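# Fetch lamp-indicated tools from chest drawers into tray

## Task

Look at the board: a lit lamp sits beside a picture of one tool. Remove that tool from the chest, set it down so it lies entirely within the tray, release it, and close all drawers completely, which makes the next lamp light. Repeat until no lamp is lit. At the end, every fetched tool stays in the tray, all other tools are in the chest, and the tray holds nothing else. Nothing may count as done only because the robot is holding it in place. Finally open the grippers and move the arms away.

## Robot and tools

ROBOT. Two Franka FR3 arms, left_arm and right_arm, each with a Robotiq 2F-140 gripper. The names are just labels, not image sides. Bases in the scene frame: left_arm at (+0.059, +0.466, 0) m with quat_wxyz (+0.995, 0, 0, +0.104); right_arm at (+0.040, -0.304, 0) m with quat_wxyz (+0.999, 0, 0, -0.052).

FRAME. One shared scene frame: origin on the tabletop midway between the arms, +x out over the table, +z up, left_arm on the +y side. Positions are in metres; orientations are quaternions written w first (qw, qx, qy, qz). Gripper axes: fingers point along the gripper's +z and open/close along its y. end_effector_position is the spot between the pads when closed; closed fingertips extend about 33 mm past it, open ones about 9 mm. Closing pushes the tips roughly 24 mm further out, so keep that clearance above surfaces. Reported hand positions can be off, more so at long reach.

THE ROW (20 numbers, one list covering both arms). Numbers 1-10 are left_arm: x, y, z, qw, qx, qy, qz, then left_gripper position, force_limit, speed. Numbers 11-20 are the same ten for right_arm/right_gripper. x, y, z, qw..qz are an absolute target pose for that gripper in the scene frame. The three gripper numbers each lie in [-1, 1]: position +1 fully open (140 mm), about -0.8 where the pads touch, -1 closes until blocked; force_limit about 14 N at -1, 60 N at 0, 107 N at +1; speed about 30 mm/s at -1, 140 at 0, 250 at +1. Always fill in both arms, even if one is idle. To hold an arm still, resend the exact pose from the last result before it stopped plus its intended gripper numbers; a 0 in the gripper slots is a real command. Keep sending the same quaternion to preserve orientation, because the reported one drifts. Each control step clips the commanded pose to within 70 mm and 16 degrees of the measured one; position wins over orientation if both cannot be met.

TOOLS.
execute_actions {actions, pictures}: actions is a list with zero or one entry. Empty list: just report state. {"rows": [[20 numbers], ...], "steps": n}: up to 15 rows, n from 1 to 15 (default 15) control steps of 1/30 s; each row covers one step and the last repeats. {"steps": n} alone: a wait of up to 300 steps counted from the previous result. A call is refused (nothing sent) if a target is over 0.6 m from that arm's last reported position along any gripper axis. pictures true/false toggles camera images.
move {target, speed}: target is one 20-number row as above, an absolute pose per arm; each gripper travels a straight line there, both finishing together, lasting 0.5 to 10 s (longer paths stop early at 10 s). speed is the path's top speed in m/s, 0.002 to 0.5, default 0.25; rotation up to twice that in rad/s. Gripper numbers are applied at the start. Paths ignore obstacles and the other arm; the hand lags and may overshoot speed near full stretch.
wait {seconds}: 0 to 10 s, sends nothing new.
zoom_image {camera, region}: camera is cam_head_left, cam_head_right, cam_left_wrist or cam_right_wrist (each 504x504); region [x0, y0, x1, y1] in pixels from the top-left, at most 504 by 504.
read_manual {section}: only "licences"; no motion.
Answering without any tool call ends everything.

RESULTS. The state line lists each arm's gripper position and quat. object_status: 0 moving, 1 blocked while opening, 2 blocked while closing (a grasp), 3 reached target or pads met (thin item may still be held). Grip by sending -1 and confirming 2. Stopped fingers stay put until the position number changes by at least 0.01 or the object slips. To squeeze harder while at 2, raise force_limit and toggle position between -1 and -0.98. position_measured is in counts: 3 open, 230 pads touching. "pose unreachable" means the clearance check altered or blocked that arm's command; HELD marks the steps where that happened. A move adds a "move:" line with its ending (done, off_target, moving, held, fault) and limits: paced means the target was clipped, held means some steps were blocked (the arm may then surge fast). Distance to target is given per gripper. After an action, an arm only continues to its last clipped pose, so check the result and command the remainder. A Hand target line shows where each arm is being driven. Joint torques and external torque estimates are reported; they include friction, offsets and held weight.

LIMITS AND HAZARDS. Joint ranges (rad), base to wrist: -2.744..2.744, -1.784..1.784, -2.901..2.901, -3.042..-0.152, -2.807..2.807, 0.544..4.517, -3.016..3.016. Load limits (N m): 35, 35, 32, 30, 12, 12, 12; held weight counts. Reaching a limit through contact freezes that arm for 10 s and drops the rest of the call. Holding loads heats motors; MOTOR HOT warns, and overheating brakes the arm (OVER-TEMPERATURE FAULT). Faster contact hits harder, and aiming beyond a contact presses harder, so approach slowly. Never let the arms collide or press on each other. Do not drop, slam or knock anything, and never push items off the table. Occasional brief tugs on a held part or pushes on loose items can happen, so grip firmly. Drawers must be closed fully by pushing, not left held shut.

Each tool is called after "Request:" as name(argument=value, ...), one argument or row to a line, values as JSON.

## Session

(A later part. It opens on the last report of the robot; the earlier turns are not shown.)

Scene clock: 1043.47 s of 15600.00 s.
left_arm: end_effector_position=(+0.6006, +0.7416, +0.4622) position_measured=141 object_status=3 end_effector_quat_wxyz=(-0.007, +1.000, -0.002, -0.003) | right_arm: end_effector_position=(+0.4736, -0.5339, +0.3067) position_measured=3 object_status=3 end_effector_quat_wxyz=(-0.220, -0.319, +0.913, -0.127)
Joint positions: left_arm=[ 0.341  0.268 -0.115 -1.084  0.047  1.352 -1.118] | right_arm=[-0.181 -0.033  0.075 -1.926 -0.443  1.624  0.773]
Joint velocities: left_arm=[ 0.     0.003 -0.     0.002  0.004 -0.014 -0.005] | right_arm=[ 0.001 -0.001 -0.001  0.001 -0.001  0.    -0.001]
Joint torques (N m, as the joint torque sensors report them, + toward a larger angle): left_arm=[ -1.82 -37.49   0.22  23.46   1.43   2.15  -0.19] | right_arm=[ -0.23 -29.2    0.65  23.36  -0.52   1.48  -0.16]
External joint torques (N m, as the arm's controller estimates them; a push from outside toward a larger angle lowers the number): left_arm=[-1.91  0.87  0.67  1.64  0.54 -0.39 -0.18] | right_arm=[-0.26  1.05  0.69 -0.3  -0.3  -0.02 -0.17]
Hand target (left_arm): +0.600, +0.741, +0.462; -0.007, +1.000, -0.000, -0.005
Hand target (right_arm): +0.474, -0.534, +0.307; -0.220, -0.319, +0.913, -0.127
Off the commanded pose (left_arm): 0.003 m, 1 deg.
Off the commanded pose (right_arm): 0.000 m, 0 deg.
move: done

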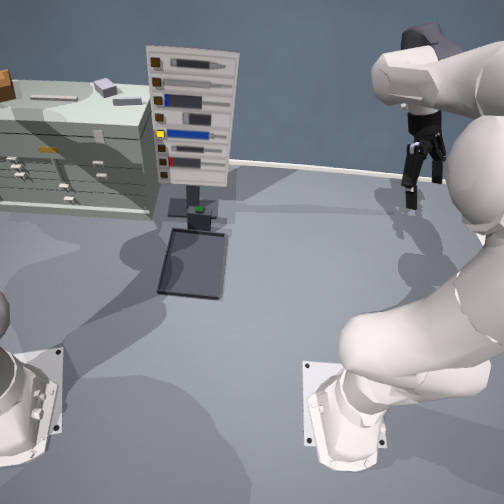

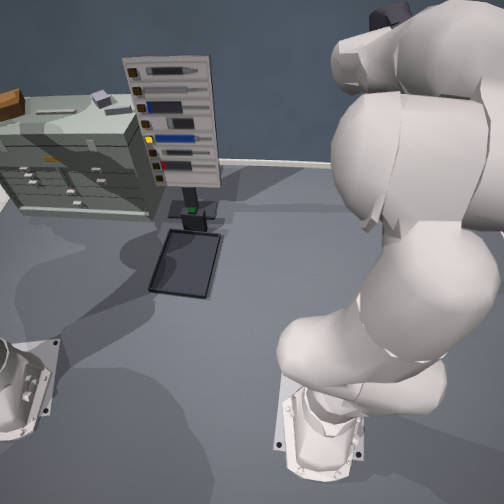

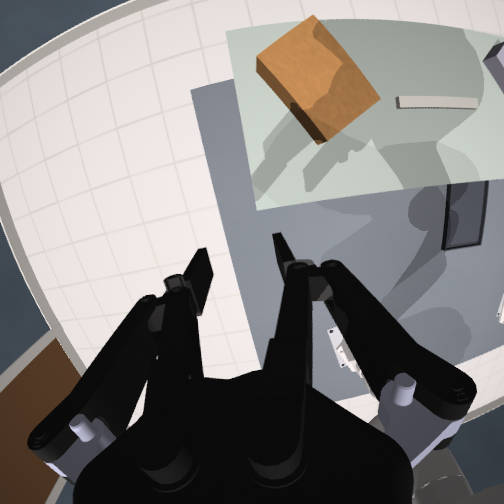

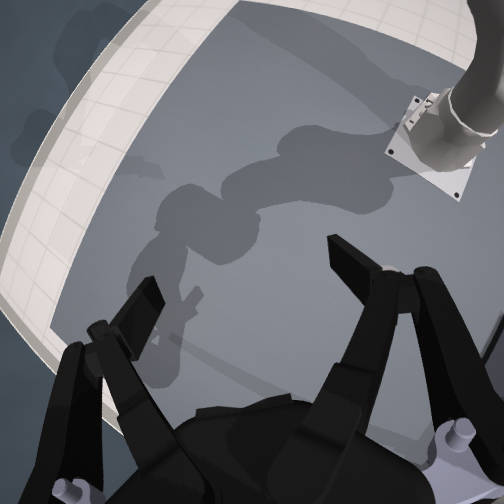

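Request:
move(
  target=[0.68,0.50,0.46,0,1,0,0,-0.1,0,0,0.4736,-0.5339,0.3067,-0.220,-0.319,0.913,-0.127,1,0,0],
  speed=0.2,
)

Request:
move(
  target=[0.64,0.30,0.46,0,1,0,0,-0.1,0,0,0.4736,-0.5339,0.3067,-0.220,-0.319,0.913,-0.127,1,0,0],
  speed=0.2,
)

Request:
move(
  target=[0.53,0.33,0.42,0,0.994,0,0.105,-0.1,0,0,0.4736,-0.5339,0.3067,-0.220,-0.319,0.913,-0.127,1,0,0],
  speed=0.15,
)

Scene clock: 1054.73 s of 15600.00 s.
left_arm: end_effector_position=(+0.6788, +0.5024, +0.4603) position_measured=141 object_status=3 end_effector_quat_wxyz=(-0.004, +1.000, -0.007, -0.001) | right_arm: end_effector_position=(+0.4736, -0.5339, +0.3067) position_measured=3 object_status=3 end_effector_quat_wxyz=(-0.220, -0.319, +0.913, -0.127)
Joint positions: left_arm=[-0.02   0.339 -0.193 -0.987  0.074  1.319 -1.533] | right_arm=[-0.181 -0.033  0.075 -1.926 -0.443  1.624  0.773]
Joint velocities: left_arm=[-0.002  0.003  0.     0.002  0.001 -0.008 -0.027] | right_arm=[-0.001 -0.001 -0.001 -0.     0.001 -0.001 -0.001]
Joint torques (N m, as the joint torque sensors report them, + toward a larger angle): left_arm=[ -1.85 -40.6    0.72  23.98   1.52   2.11  -0.16] | right_arm=[ -0.41 -29.83   1.31  23.69  -0.5    1.48  -0.08]
External joint torques (N m, as the arm's controller estimates them; a push from outside toward a larger angle lowers the number): left_arm=[-1.96 -0.74  1.85  2.64  0.64 -0.39 -0.16] | right_arm=[-0.34  0.43  1.45  0.04 -0.27 -0.01 -0.09]
Hand target (left_arm): +0.678, +0.503, +0.460; -0.005, +1.000, -0.001, -0.002
Hand target (right_arm): +0.474, -0.534, +0.307; -0.220, -0.319, +0.913, -0.127
Off the commanded pose (left_arm): 0.003 m, 1 deg.
Off the commanded pose (right_arm): 0.000 m, 0 deg.
After step 90, 6.20 s passed at rest.
move: done

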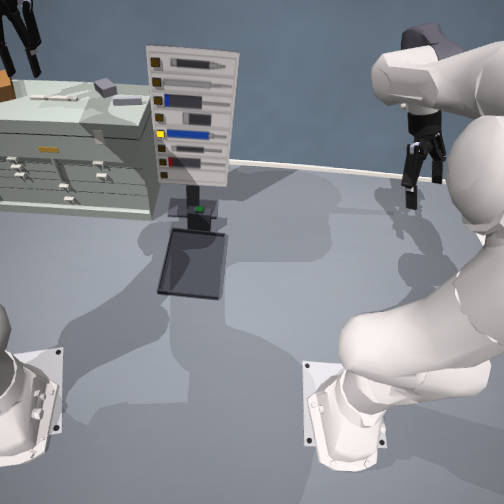

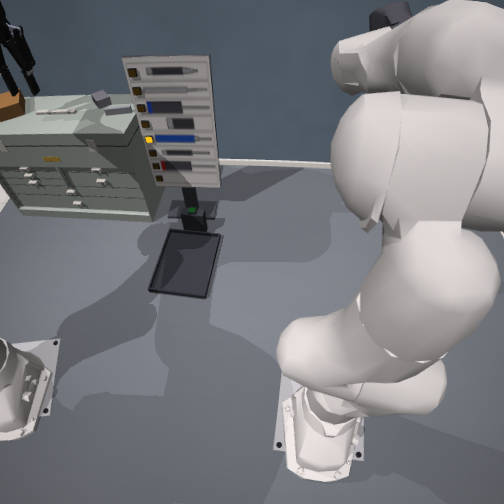

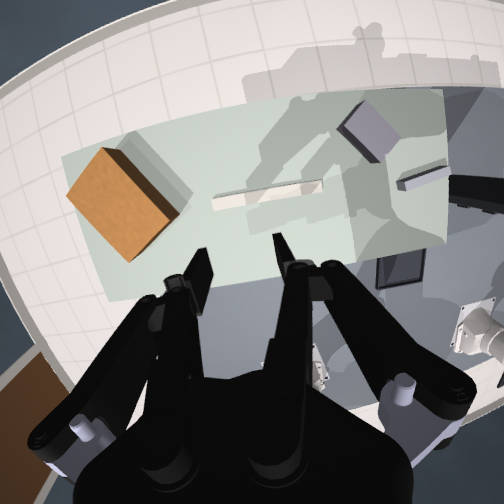

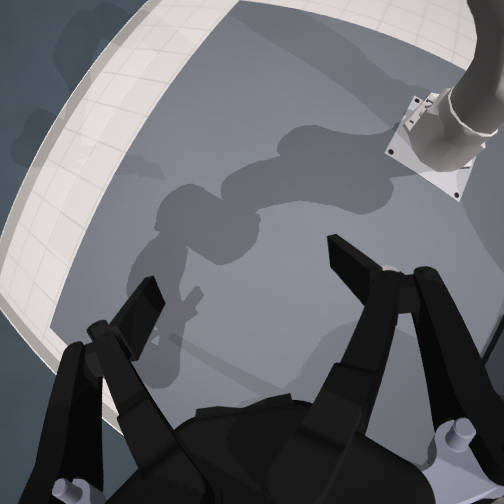

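Scene clock: 1056.57 s of 15600.00 s.
left_arm: end_effector_position=(+0.6387, +0.3033, +0.4597) position_measured=141 object_status=3 end_effector_quat_wxyz=(-0.002, +1.000, -0.006, -0.001) | right_arm: end_effector_position=(+0.4736, -0.5339, +0.3067) position_measured=3 object_status=3 end_effector_quat_wxyz=(-0.220, -0.319, +0.913, -0.127)
Joint positions: left_arm=[-0.278  0.249 -0.263 -1.124  0.069  1.363 -1.87 ] | right_arm=[-0.181 -0.033  0.075 -1.926 -0.443  1.624  0.773]
Joint velocities: left_arm=[ 0.    -0.     0.001  0.002  0.002 -0.    -0.031] | right_arm=[-0.     0.001  0.     0.001  0.002  0.001 -0.001]
Joint torques (N m, as the joint torque sensors report them, + toward a larger angle): left_arm=[ -1.34 -37.64   0.25  24.16   1.52   2.54  -0.26] | right_arm=[ -0.47 -29.7    0.93  23.52  -0.52   1.5   -0.13]
External joint torques (N m, as the arm's controller estimates them; a push from outside toward a larger angle lowers the number): left_arm=[-1.46 -0.03  1.63  2.13  0.62  0.03 -0.26] | right_arm=[-0.5   0.43  0.98 -0.07 -0.29  0.01 -0.14]
Hand target (left_arm): +0.639, +0.303, +0.460; -0.003, +1.000, +0.000, -0.000
Hand target (right_arm): +0.474, -0.534, +0.307; -0.220, -0.319, +0.913, -0.127
Off the commanded pose (left_arm): 0.004 m, 1 deg.
Off the commanded pose (right_arm): 0.000 m, 0 deg.
move: off_target (left_arm)

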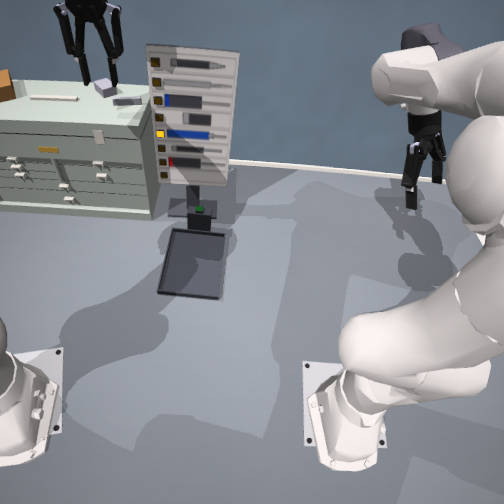

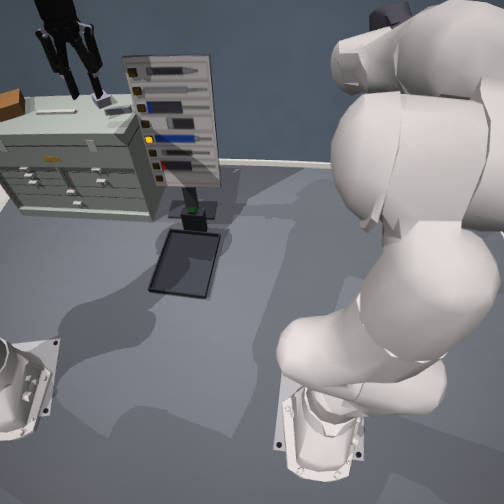

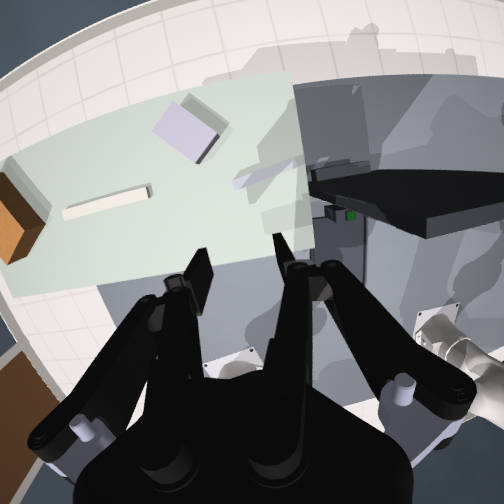

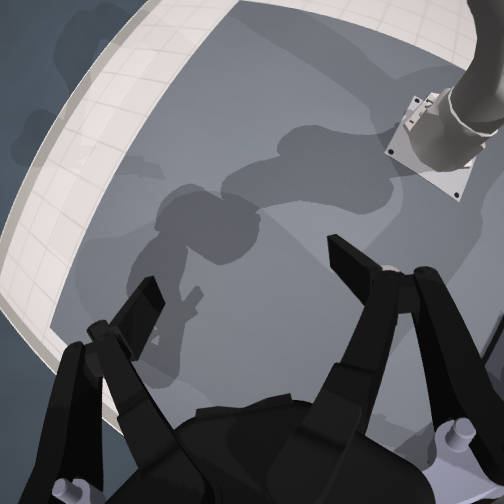

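Scene clock: 1058.07 s of 15600.00 s.
left_arm: end_effector_position=(+0.5297, +0.3326, +0.4178) position_measured=141 object_status=3 end_effector_quat_wxyz=(+0.006, +0.995, +0.006, +0.103) | right_arm: end_effector_position=(+0.4736, -0.5339, +0.3067) position_measured=3 object_status=3 end_effector_quat_wxyz=(-0.220, -0.319, +0.913, -0.127)
Joint positions: left_arm=[-0.249 -0.417 -0.21  -2.044 -0.047  1.839 -1.819] | right_arm=[-0.181 -0.033  0.075 -1.926 -0.443  1.624  0.773]
Joint velocities: left_arm=[-0.001 -0.002  0.    -0.001 -0.     0.012  0.01 ] | right_arm=[-0.    -0.     0.     0.001 -0.001 -0.001 -0.   ]
Joint torques (N m, as the joint torque sensors report them, + toward a larger angle): left_arm=[ -1.23 -18.04   4.17  23.44   0.42   3.43   0.34] | right_arm=[ -0.09 -29.63   0.99  23.47  -0.5    1.43  -0.13]
External joint torques (N m, as the arm's controller estimates them; a push from outside toward a larger angle lowers the number): left_arm=[-1.22 -0.85  1.93 -0.93 -0.53  0.48  0.34] | right_arm=[-0.13  0.66  1.03 -0.21 -0.28 -0.06 -0.14]
Hand target (left_arm): +0.530, +0.331, +0.418; +0.007, +0.994, +0.003, +0.105
Hand target (right_arm): +0.474, -0.534, +0.307; -0.220, -0.319, +0.913, -0.127
Off the commanded pose (left_arm): 0.003 m, 1 deg.
Off the commanded pose (right_arm): 0.000 m, 0 deg.
move: done

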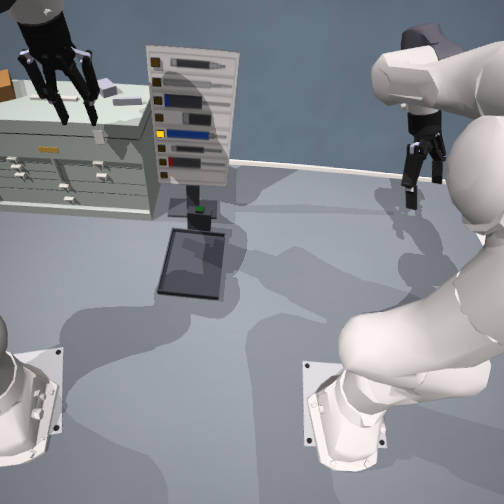

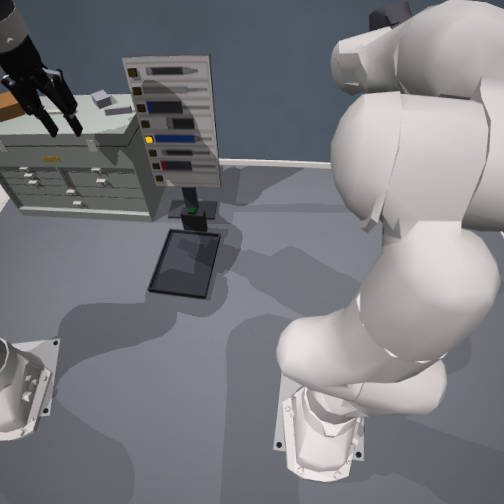

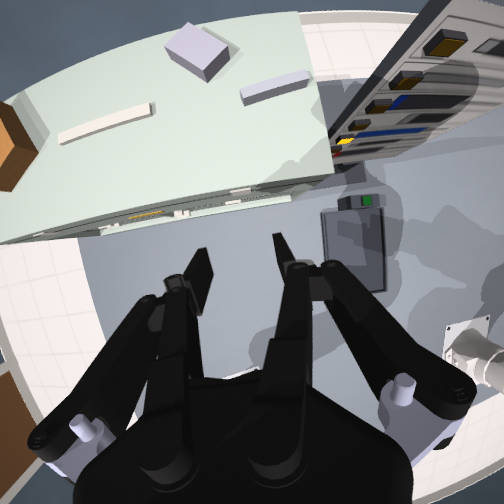

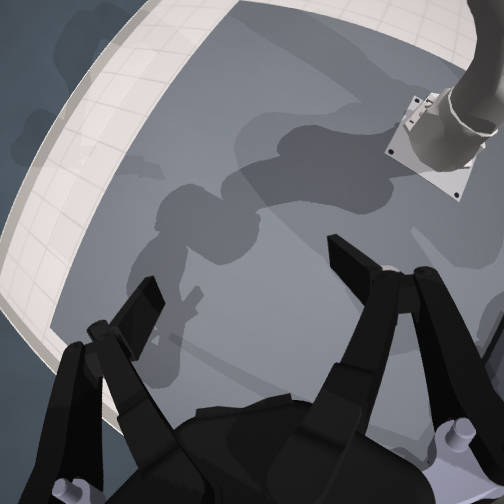

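Good config.

Request:
move(
  target=[0.555,0.325,0.25,0,0.985,0,0.174,-0.1,0,0,0.4736,-0.5339,0.3067,-0.220,-0.319,0.913,-0.127,1,0,0],
  speed=0.15,
)

Request:
move(
  target=[0.575,0.325,0.202,0,0.94,0,0.342,-0.1,0,0,0.4736,-0.5339,0.3067,-0.220,-0.319,0.913,-0.127,1,0,0],
  speed=0.12,
)

Scene clock: 1066.20 s of 15600.00 s.
left_arm: end_effector_position=(+0.5547, +0.3262, +0.2503) position_measured=141 object_status=3 end_effector_quat_wxyz=(-0.001, +0.985, -0.000, +0.174) | right_arm: end_effector_position=(+0.4736, -0.5339, +0.3067) position_measured=3 object_status=3 end_effector_quat_wxyz=(-0.220, -0.319, +0.913, -0.127)
Joint positions: left_arm=[-0.225 -0.396 -0.295 -2.513 -0.008  2.466 -1.875] | right_arm=[-0.181 -0.033  0.075 -1.926 -0.443  1.624  0.773]
Joint velocities: left_arm=[ 0.002 -0.    -0.001 -0.001 -0.     0.011 -0.008] | right_arm=[ 0.001  0.001  0.    -0.001  0.    -0.001  0.001]
Joint torques (N m, as the joint torque sensors report them, + toward a larger angle): left_arm=[  1.38 -17.17   2.81  23.58   1.2    3.72  -0.27] | right_arm=[ -0.43 -29.54   0.9   23.33  -0.48   1.49  -0.07]
External joint torques (N m, as the arm's controller estimates them; a push from outside toward a larger angle lowers the number): left_arm=[ 1.33  0.22  0.07 -0.46  0.5   0.56 -0.28] | right_arm=[-0.47  0.55  0.94 -0.21 -0.26  0.01 -0.08]
Hand target (left_arm): +0.555, +0.327, +0.249; -0.002, +0.985, +0.003, +0.175
Hand target (right_arm): +0.474, -0.534, +0.307; -0.220, -0.319, +0.913, -0.127
Off the commanded pose (left_arm): 0.001 m, 0 deg.
Off the commanded pose (right_arm): 0.000 m, 0 deg.
After step 90, 3.27 s passed at rest.
move: done

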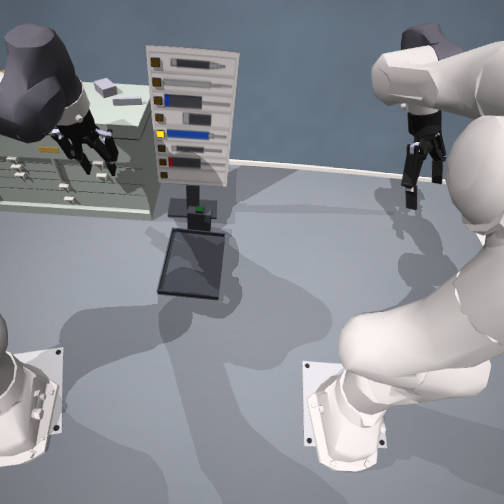

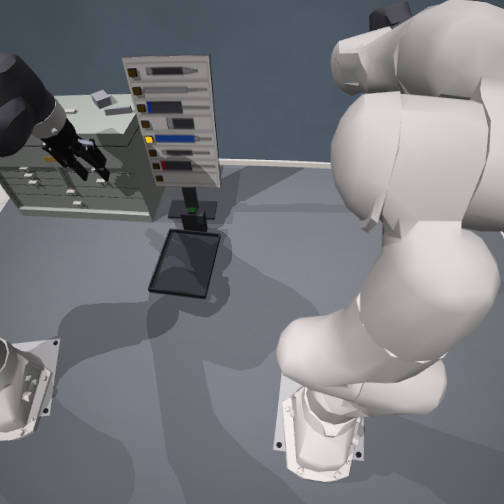

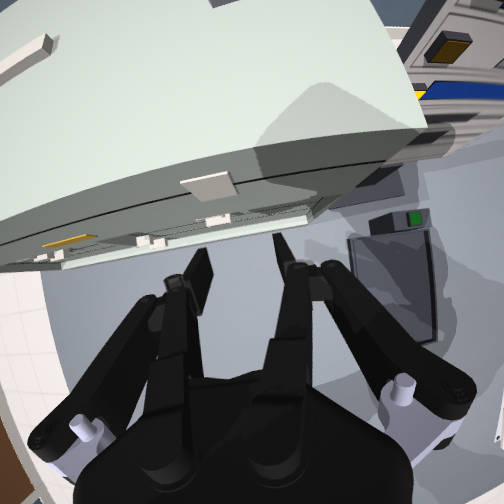

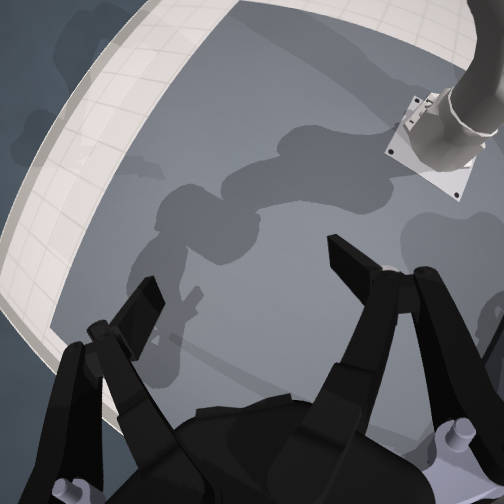

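Scene clock: 1068.40 s of 15600.00 s.
left_arm: end_effector_position=(+0.5774, +0.3286, +0.2017) position_measured=141 object_status=3 end_effector_quat_wxyz=(-0.004, +0.939, -0.003, +0.343) | right_arm: end_effector_position=(+0.4736, -0.5339, +0.3067) position_measured=3 object_status=3 end_effector_quat_wxyz=(-0.220, -0.319, +0.913, -0.127)
Joint positions: left_arm=[ 0.141 -0.41  -0.694 -2.83   0.109  3.168 -2.067] | right_arm=[-0.181 -0.033  0.075 -1.926 -0.443  1.624  0.773]
Joint velocities: left_arm=[ 0.007 -0.002 -0.009 -0.001 -0.012  0.014 -0.01 ] | right_arm=[-0.001 -0.     0.    -0.001  0.001 -0.001  0.   ]
Joint torques (N m, as the joint torque sensors report them, + toward a larger angle): left_arm=[  1.82 -12.47   5.36  19.82  -0.86   3.77  -0.33] | right_arm=[ -0.68 -29.28   0.82  23.77  -0.55   1.45  -0.16]
External joint torques (N m, as the arm's controller estimates them; a push from outside toward a larger angle lowers the number): left_arm=[ 1.78 -1.57 -0.34 -0.26 -0.52  0.49 -0.34] | right_arm=[-0.63  0.8   0.94  0.24 -0.32 -0.03 -0.17]
Hand target (left_arm): +0.578, +0.329, +0.202; -0.003, +0.939, +0.002, +0.344
Hand target (right_arm): +0.474, -0.534, +0.307; -0.220, -0.319, +0.913, -0.127
Off the commanded pose (left_arm): 0.004 m, 1 deg.
Off the commanded pose (right_arm): 0.000 m, 0 deg.
move: off_target (left_arm)

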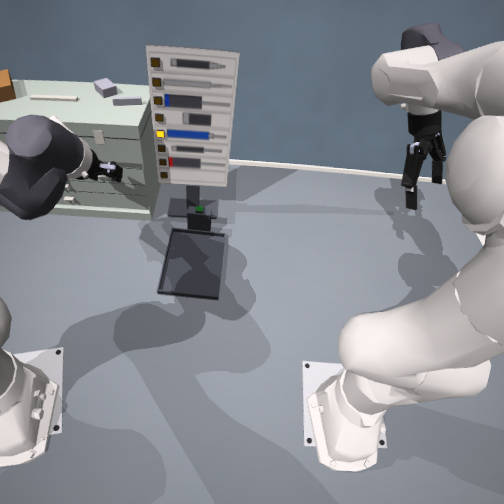

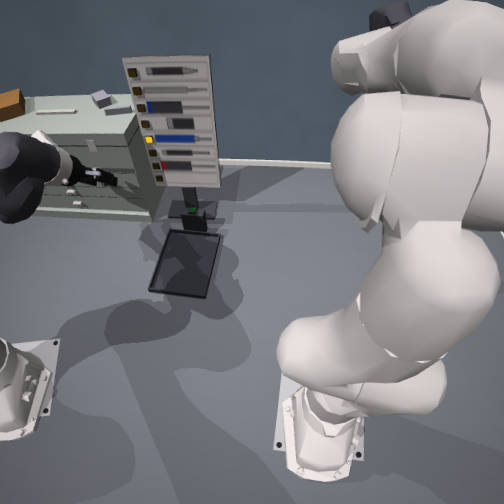

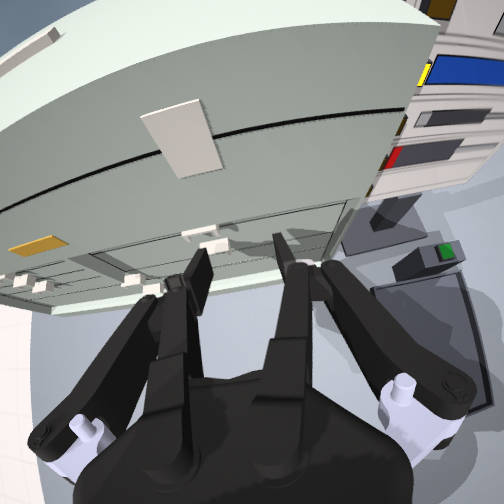

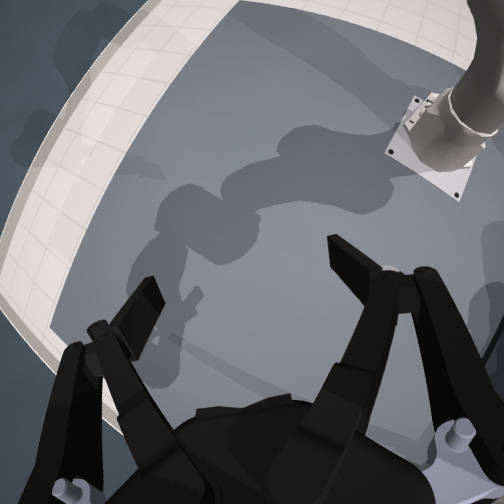

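Request:
move(
  target=[0.578,0.357,0.202,0,0.94,0,0.342,-0.1,0,0,0.4736,-0.5339,0.3067,-0.220,-0.319,0.913,-0.127,1,0,0],
  speed=0.05,
)

Scene clock: 1075.93 s of 15600.00 s.
left_arm: end_effector_position=(+0.5781, +0.3571, +0.2023) position_measured=141 object_status=3 end_effector_quat_wxyz=(+0.002, +0.940, +0.006, +0.341) | right_arm: end_effector_position=(+0.4736, -0.5339, +0.3067) position_measured=3 object_status=3 end_effector_quat_wxyz=(-0.220, -0.319, +0.913, -0.127)
Joint positions: left_arm=[ 0.061 -0.395 -0.53  -2.856  0.144  3.187 -2.026] | right_arm=[-0.181 -0.033  0.075 -1.926 -0.443  1.624  0.773]
Joint velocities: left_arm=[-0.01   0.002  0.015  0.001  0.02   0.002  0.013] | right_arm=[-0.    -0.002 -0.001 -0.001  0.001 -0.001  0.   ]
Joint torques (N m, as the joint torque sensors report them, + toward a larger angle): left_arm=[ -2.38 -12.14   5.04  19.71   0.29   3.82   0.15] | right_arm=[ -0.08 -29.42   0.63  23.94  -0.5    1.47  -0.13]
External joint torques (N m, as the arm's controller estimates them; a push from outside toward a larger angle lowers the number): left_arm=[-2.38  0.63  0.88 -0.65  0.53  0.5   0.14] | right_arm=[-0.06  0.76  0.72  0.36 -0.27 -0.01 -0.14]
Hand target (left_arm): +0.578, +0.356, +0.202; +0.001, +0.940, -0.000, +0.341
Hand target (right_arm): +0.474, -0.534, +0.307; -0.220, -0.319, +0.913, -0.127
Off the commanded pose (left_arm): 0.000 m, 1 deg.
Off the commanded pose (right_arm): 0.000 m, 0 deg.
After step 90, 3.57 s passed at rest.
move: done

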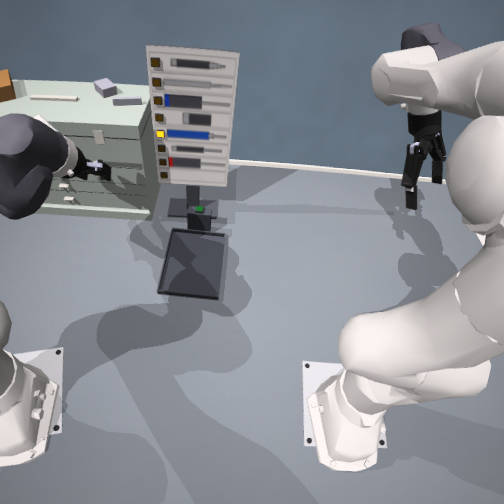

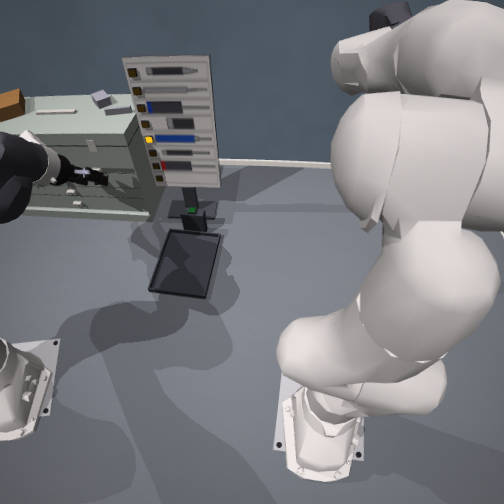

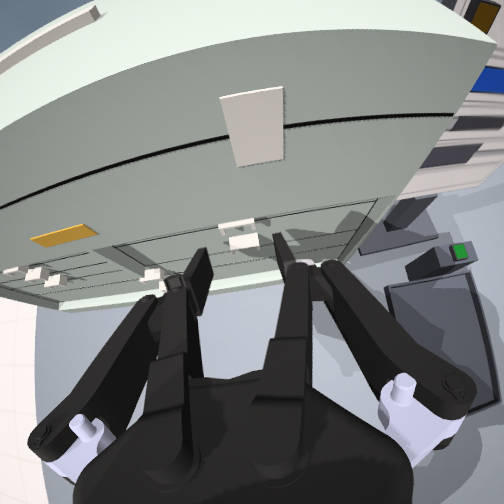

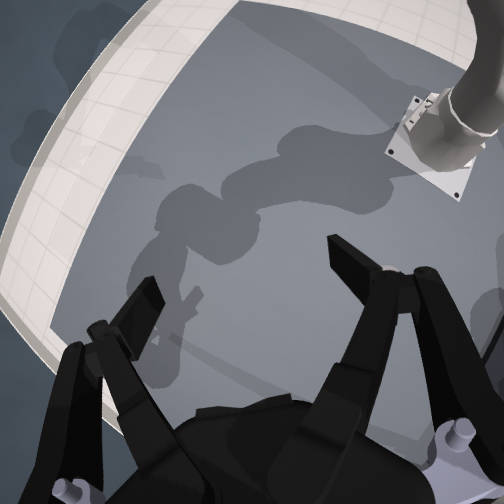

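Request:
move(
  target=[0.600,0.356,0.198,0,0.94,0,0.342,-0.1,0,0,0.4736,-0.5339,0.3067,-0.220,-0.319,0.913,-0.127,1,0,0],
  speed=0.03,
)

Request:
zoom_image(
  camera="cam_left_wrist",
  region=[150,170,330,310],
)

Scene clock: 1084.07 s of 15600.00 s.
left_arm: end_effector_position=(+0.5968, +0.3572, +0.1978) position_measured=141 object_status=3 end_effector_quat_wxyz=(-0.004, +0.940, -0.002, +0.341) | right_arm: end_effector_position=(+0.4736, -0.5339, +0.3067) position_measured=3 object_status=3 end_effector_quat_wxyz=(-0.220, -0.319, +0.913, -0.127)
Joint positions: left_arm=[ 0.187 -0.337 -0.638 -2.803  0.166  3.205 -2.021] | right_arm=[-0.181 -0.033  0.075 -1.926 -0.443  1.624  0.773]
Joint velocities: left_arm=[ 0.027 -0.    -0.028  0.001  0.001  0.01   0.004] | right_arm=[ 0.    -0.    -0.001  0.    -0.001 -0.     0.001]
Joint torques (N m, as the joint torque sensors report them, + toward a larger angle): left_arm=[ 2.83 -6.85  3.97 25.6  -0.24  3.95 -0.08] | right_arm=[ -0.33 -29.53   0.72  24.    -0.55   1.54  -0.12]
External joint torques (N m, as the arm's controller estimates them; a push from outside toward a larger angle lowers the number): left_arm=[ 2.79  6.49 -0.61  5.42  0.08  0.63 -0.1 ] | right_arm=[-0.34  0.7   0.78  0.38 -0.32  0.05 -0.12]
Hand target (left_arm): +0.600, +0.357, +0.198; -0.001, +0.940, -0.000, +0.342
Hand target (right_arm): +0.474, -0.534, +0.307; -0.220, -0.319, +0.913, -0.127
Off the commanded pose (left_arm): 0.003 m, 1 deg.
Off the commanded pose (right_arm): 0.000 m, 0 deg.
After step 90, 4.17 s passed at rest.
move: done

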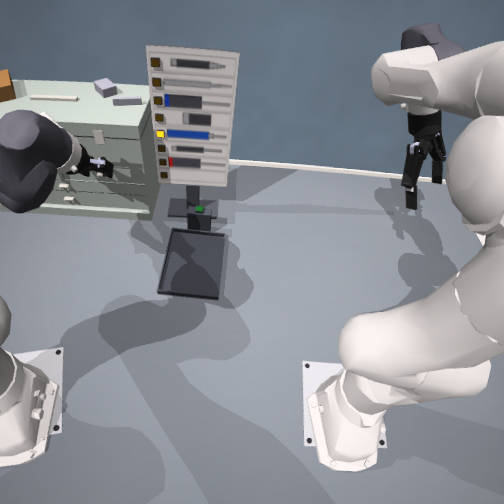

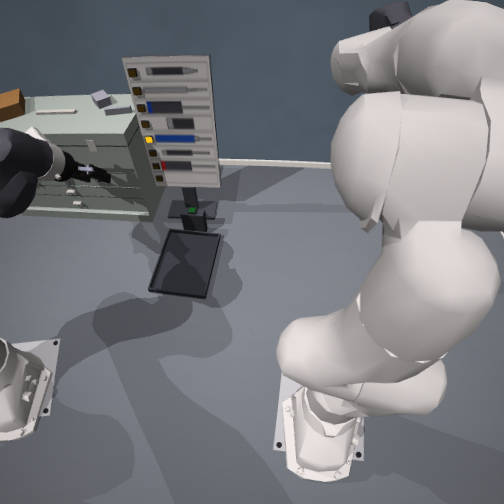

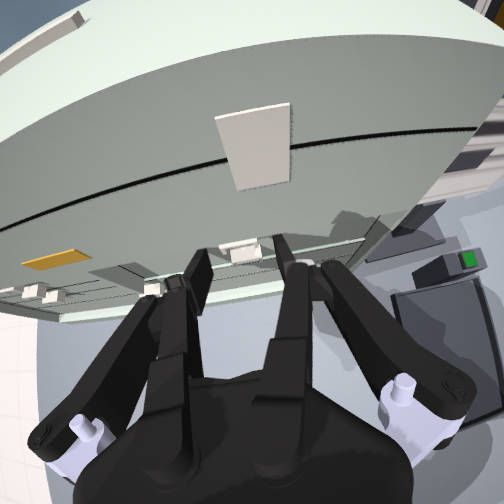

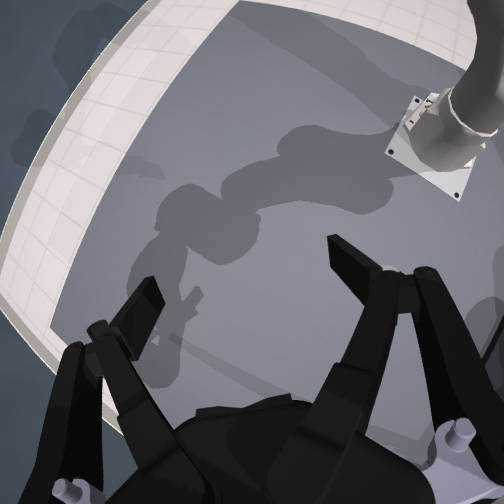

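Region (150, 170, 330, 310) of cam_left_wrist's 504x504 image, scaled by 2.800, with more detail than that image has.

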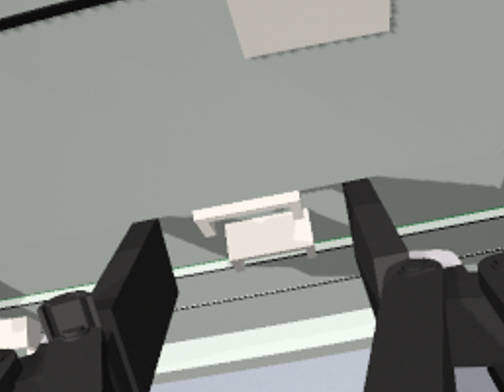

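Request:
move(
  target=[0.592,0.356,0.189,0,0.94,0,0.342,-0.1,0,0,0.4736,-0.5339,0.3067,-0.220,-0.319,0.913,-0.127,1,0,0],
  speed=0.03,
)

Request:
move(
  target=[0.601,0.356,0.189,0,0.94,0,0.342,-0.1,0,0,0.4736,-0.5339,0.3067,-0.220,-0.319,0.913,-0.127,1,0,0],
  speed=0.02,
)

Request:
zoom_image(
  camera="cam_left_wrist",
  region=[150,170,330,310],
)

Scene clock: 1097.10 s of 15600.00 s.
left_arm: end_effector_position=(+0.5954, +0.3575, +0.1972) position_measured=141 object_status=3 end_effector_quat_wxyz=(-0.003, +0.937, -0.003, +0.350) | right_arm: end_effector_position=(+0.4736, -0.5339, +0.3067) position_measured=3 object_status=3 end_effector_quat_wxyz=(-0.220, -0.319, +0.913, -0.127)
Joint positions: left_arm=[ 0.213 -0.343 -0.667 -2.821  0.159  3.243 -2.022] | right_arm=[-0.181 -0.033  0.075 -1.926 -0.443  1.624  0.773]
Joint velocities: left_arm=[ 0.012  0.001 -0.013 -0.008 -0.014  0.019 -0.001] | right_arm=[-0.     0.001 -0.001  0.    -0.001 -0.    -0.001]
Joint torques (N m, as the joint torque sensors report them, + toward a larger angle): left_arm=[ 0.36 -5.74  1.94 19.39 -0.39  2.53 -0.16] | right_arm=[ -0.56 -29.67   0.86  23.88  -0.5    1.5   -0.12]
External joint torques (N m, as the arm's controller estimates them; a push from outside toward a larger angle lowers the number): left_arm=[ 0.38  6.85 -2.75 -0.5  -0.04 -0.8  -0.18] | right_arm=[-0.5   0.37  0.99  0.33 -0.27  0.02 -0.13]
Hand target (left_arm): +0.592, +0.356, +0.189; -0.000, +0.940, -0.000, +0.342
Hand target (right_arm): +0.474, -0.534, +0.307; -0.220, -0.319, +0.913, -0.127
Off the commanded pose (left_arm): 0.009 m, 1 deg.
Off the commanded pose (right_arm): 0.000 m, 0 deg.
After step 90, 9.33 s passed at rest.
move: off_target (left_arm)

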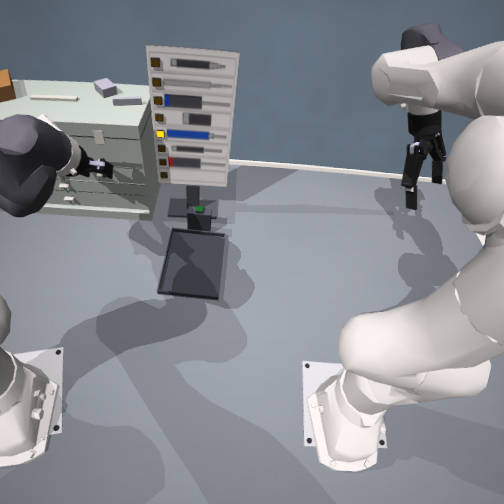

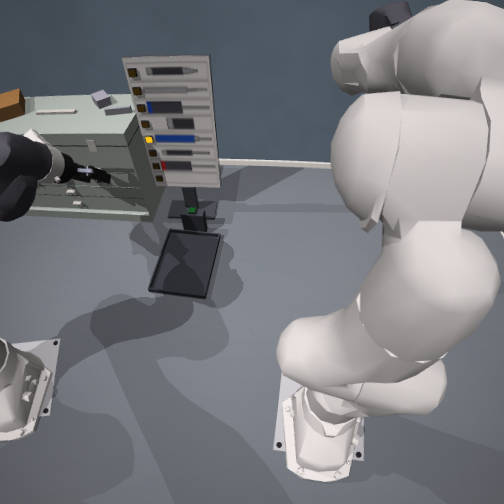

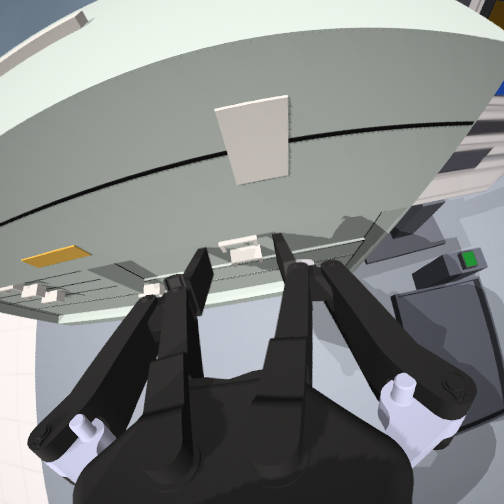

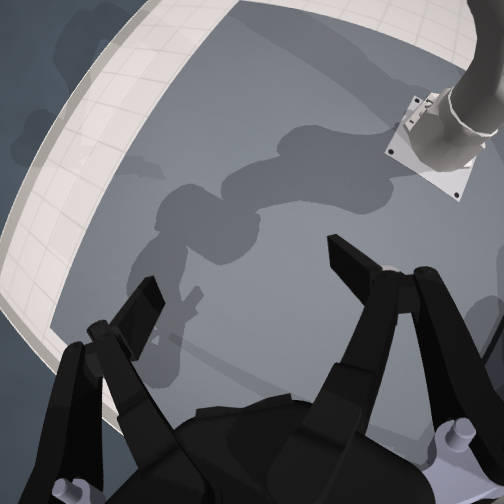

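Scene clock: 1097.83 s of 15600.00 s.
left_arm: end_effector_position=(+0.6004, +0.3573, +0.1969) position_measured=141 object_status=3 end_effector_quat_wxyz=(-0.005, +0.936, -0.003, +0.351) | right_arm: end_effector_position=(+0.4736, -0.5339, +0.3067) position_measured=3 object_status=3 end_effector_quat_wxyz=(-0.220, -0.319, +0.913, -0.127)
Joint positions: left_arm=[ 0.257 -0.333 -0.709 -2.807  0.159  3.246 -2.022] | right_arm=[-0.181 -0.033  0.075 -1.926 -0.443  1.624  0.773]
Joint velocities: left_arm=[ 0.014  0.    -0.014  0.001  0.     0.005  0.   ] | right_arm=[-0.    -0.     0.001 -0.001 -0.     0.001  0.   ]
Joint torques (N m, as the joint torque sensors report them, + toward a larger angle): left_arm=[ 4.24  2.42  3.49 26.57 -0.42  2.39 -0.02] | right_arm=[  0.02 -29.94   1.21  23.82  -0.5    1.44  -0.16]
External joint torques (N m, as the arm's controller estimates them; a push from outside toward a larger angle lowers the number): left_arm=[ 4.29 14.76 -1.36  6.8  -0.06 -0.92 -0.04] | right_arm=[-0.09  0.1   1.17  0.29 -0.28 -0.05 -0.17]
Hand target (left_arm): +0.601, +0.356, +0.189; -0.000, +0.940, -0.000, +0.342
Hand target (right_arm): +0.474, -0.534, +0.307; -0.220, -0.319, +0.913, -0.127
Off the commanded pose (left_arm): 0.008 m, 1 deg.
Off the commanded pose (right_arm): 0.000 m, 0 deg.
move: off_target (left_arm)

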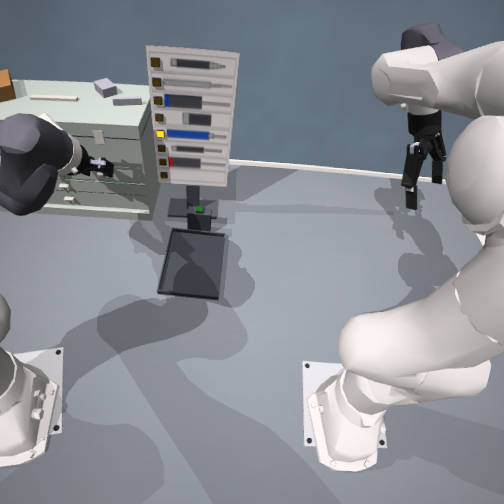

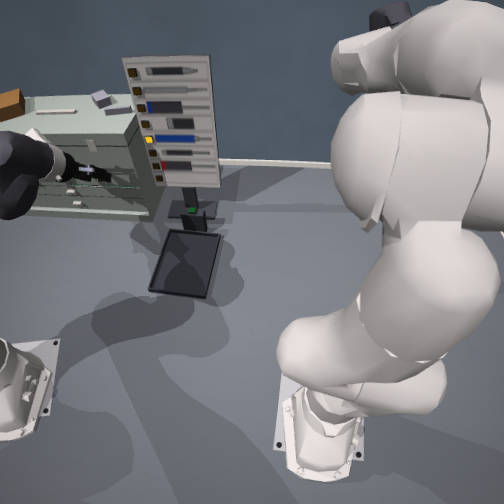

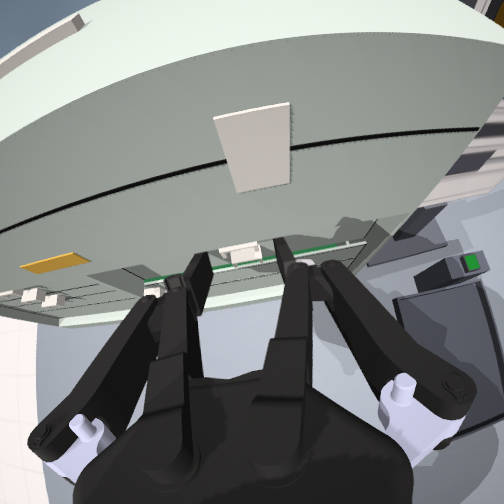

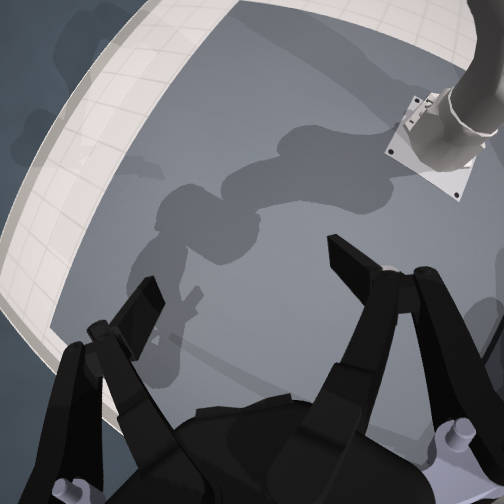

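Region (150, 170, 330, 310) of cam_left_wrist's 504x504 image, scaled by 2.800, with more detail than that image has.

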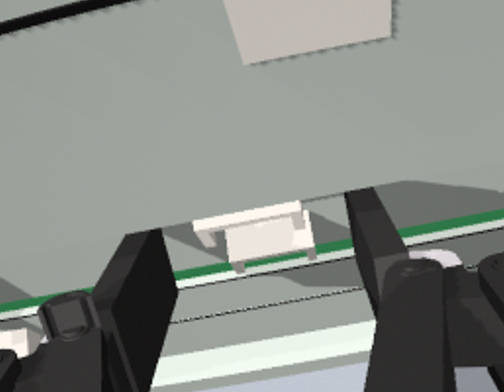

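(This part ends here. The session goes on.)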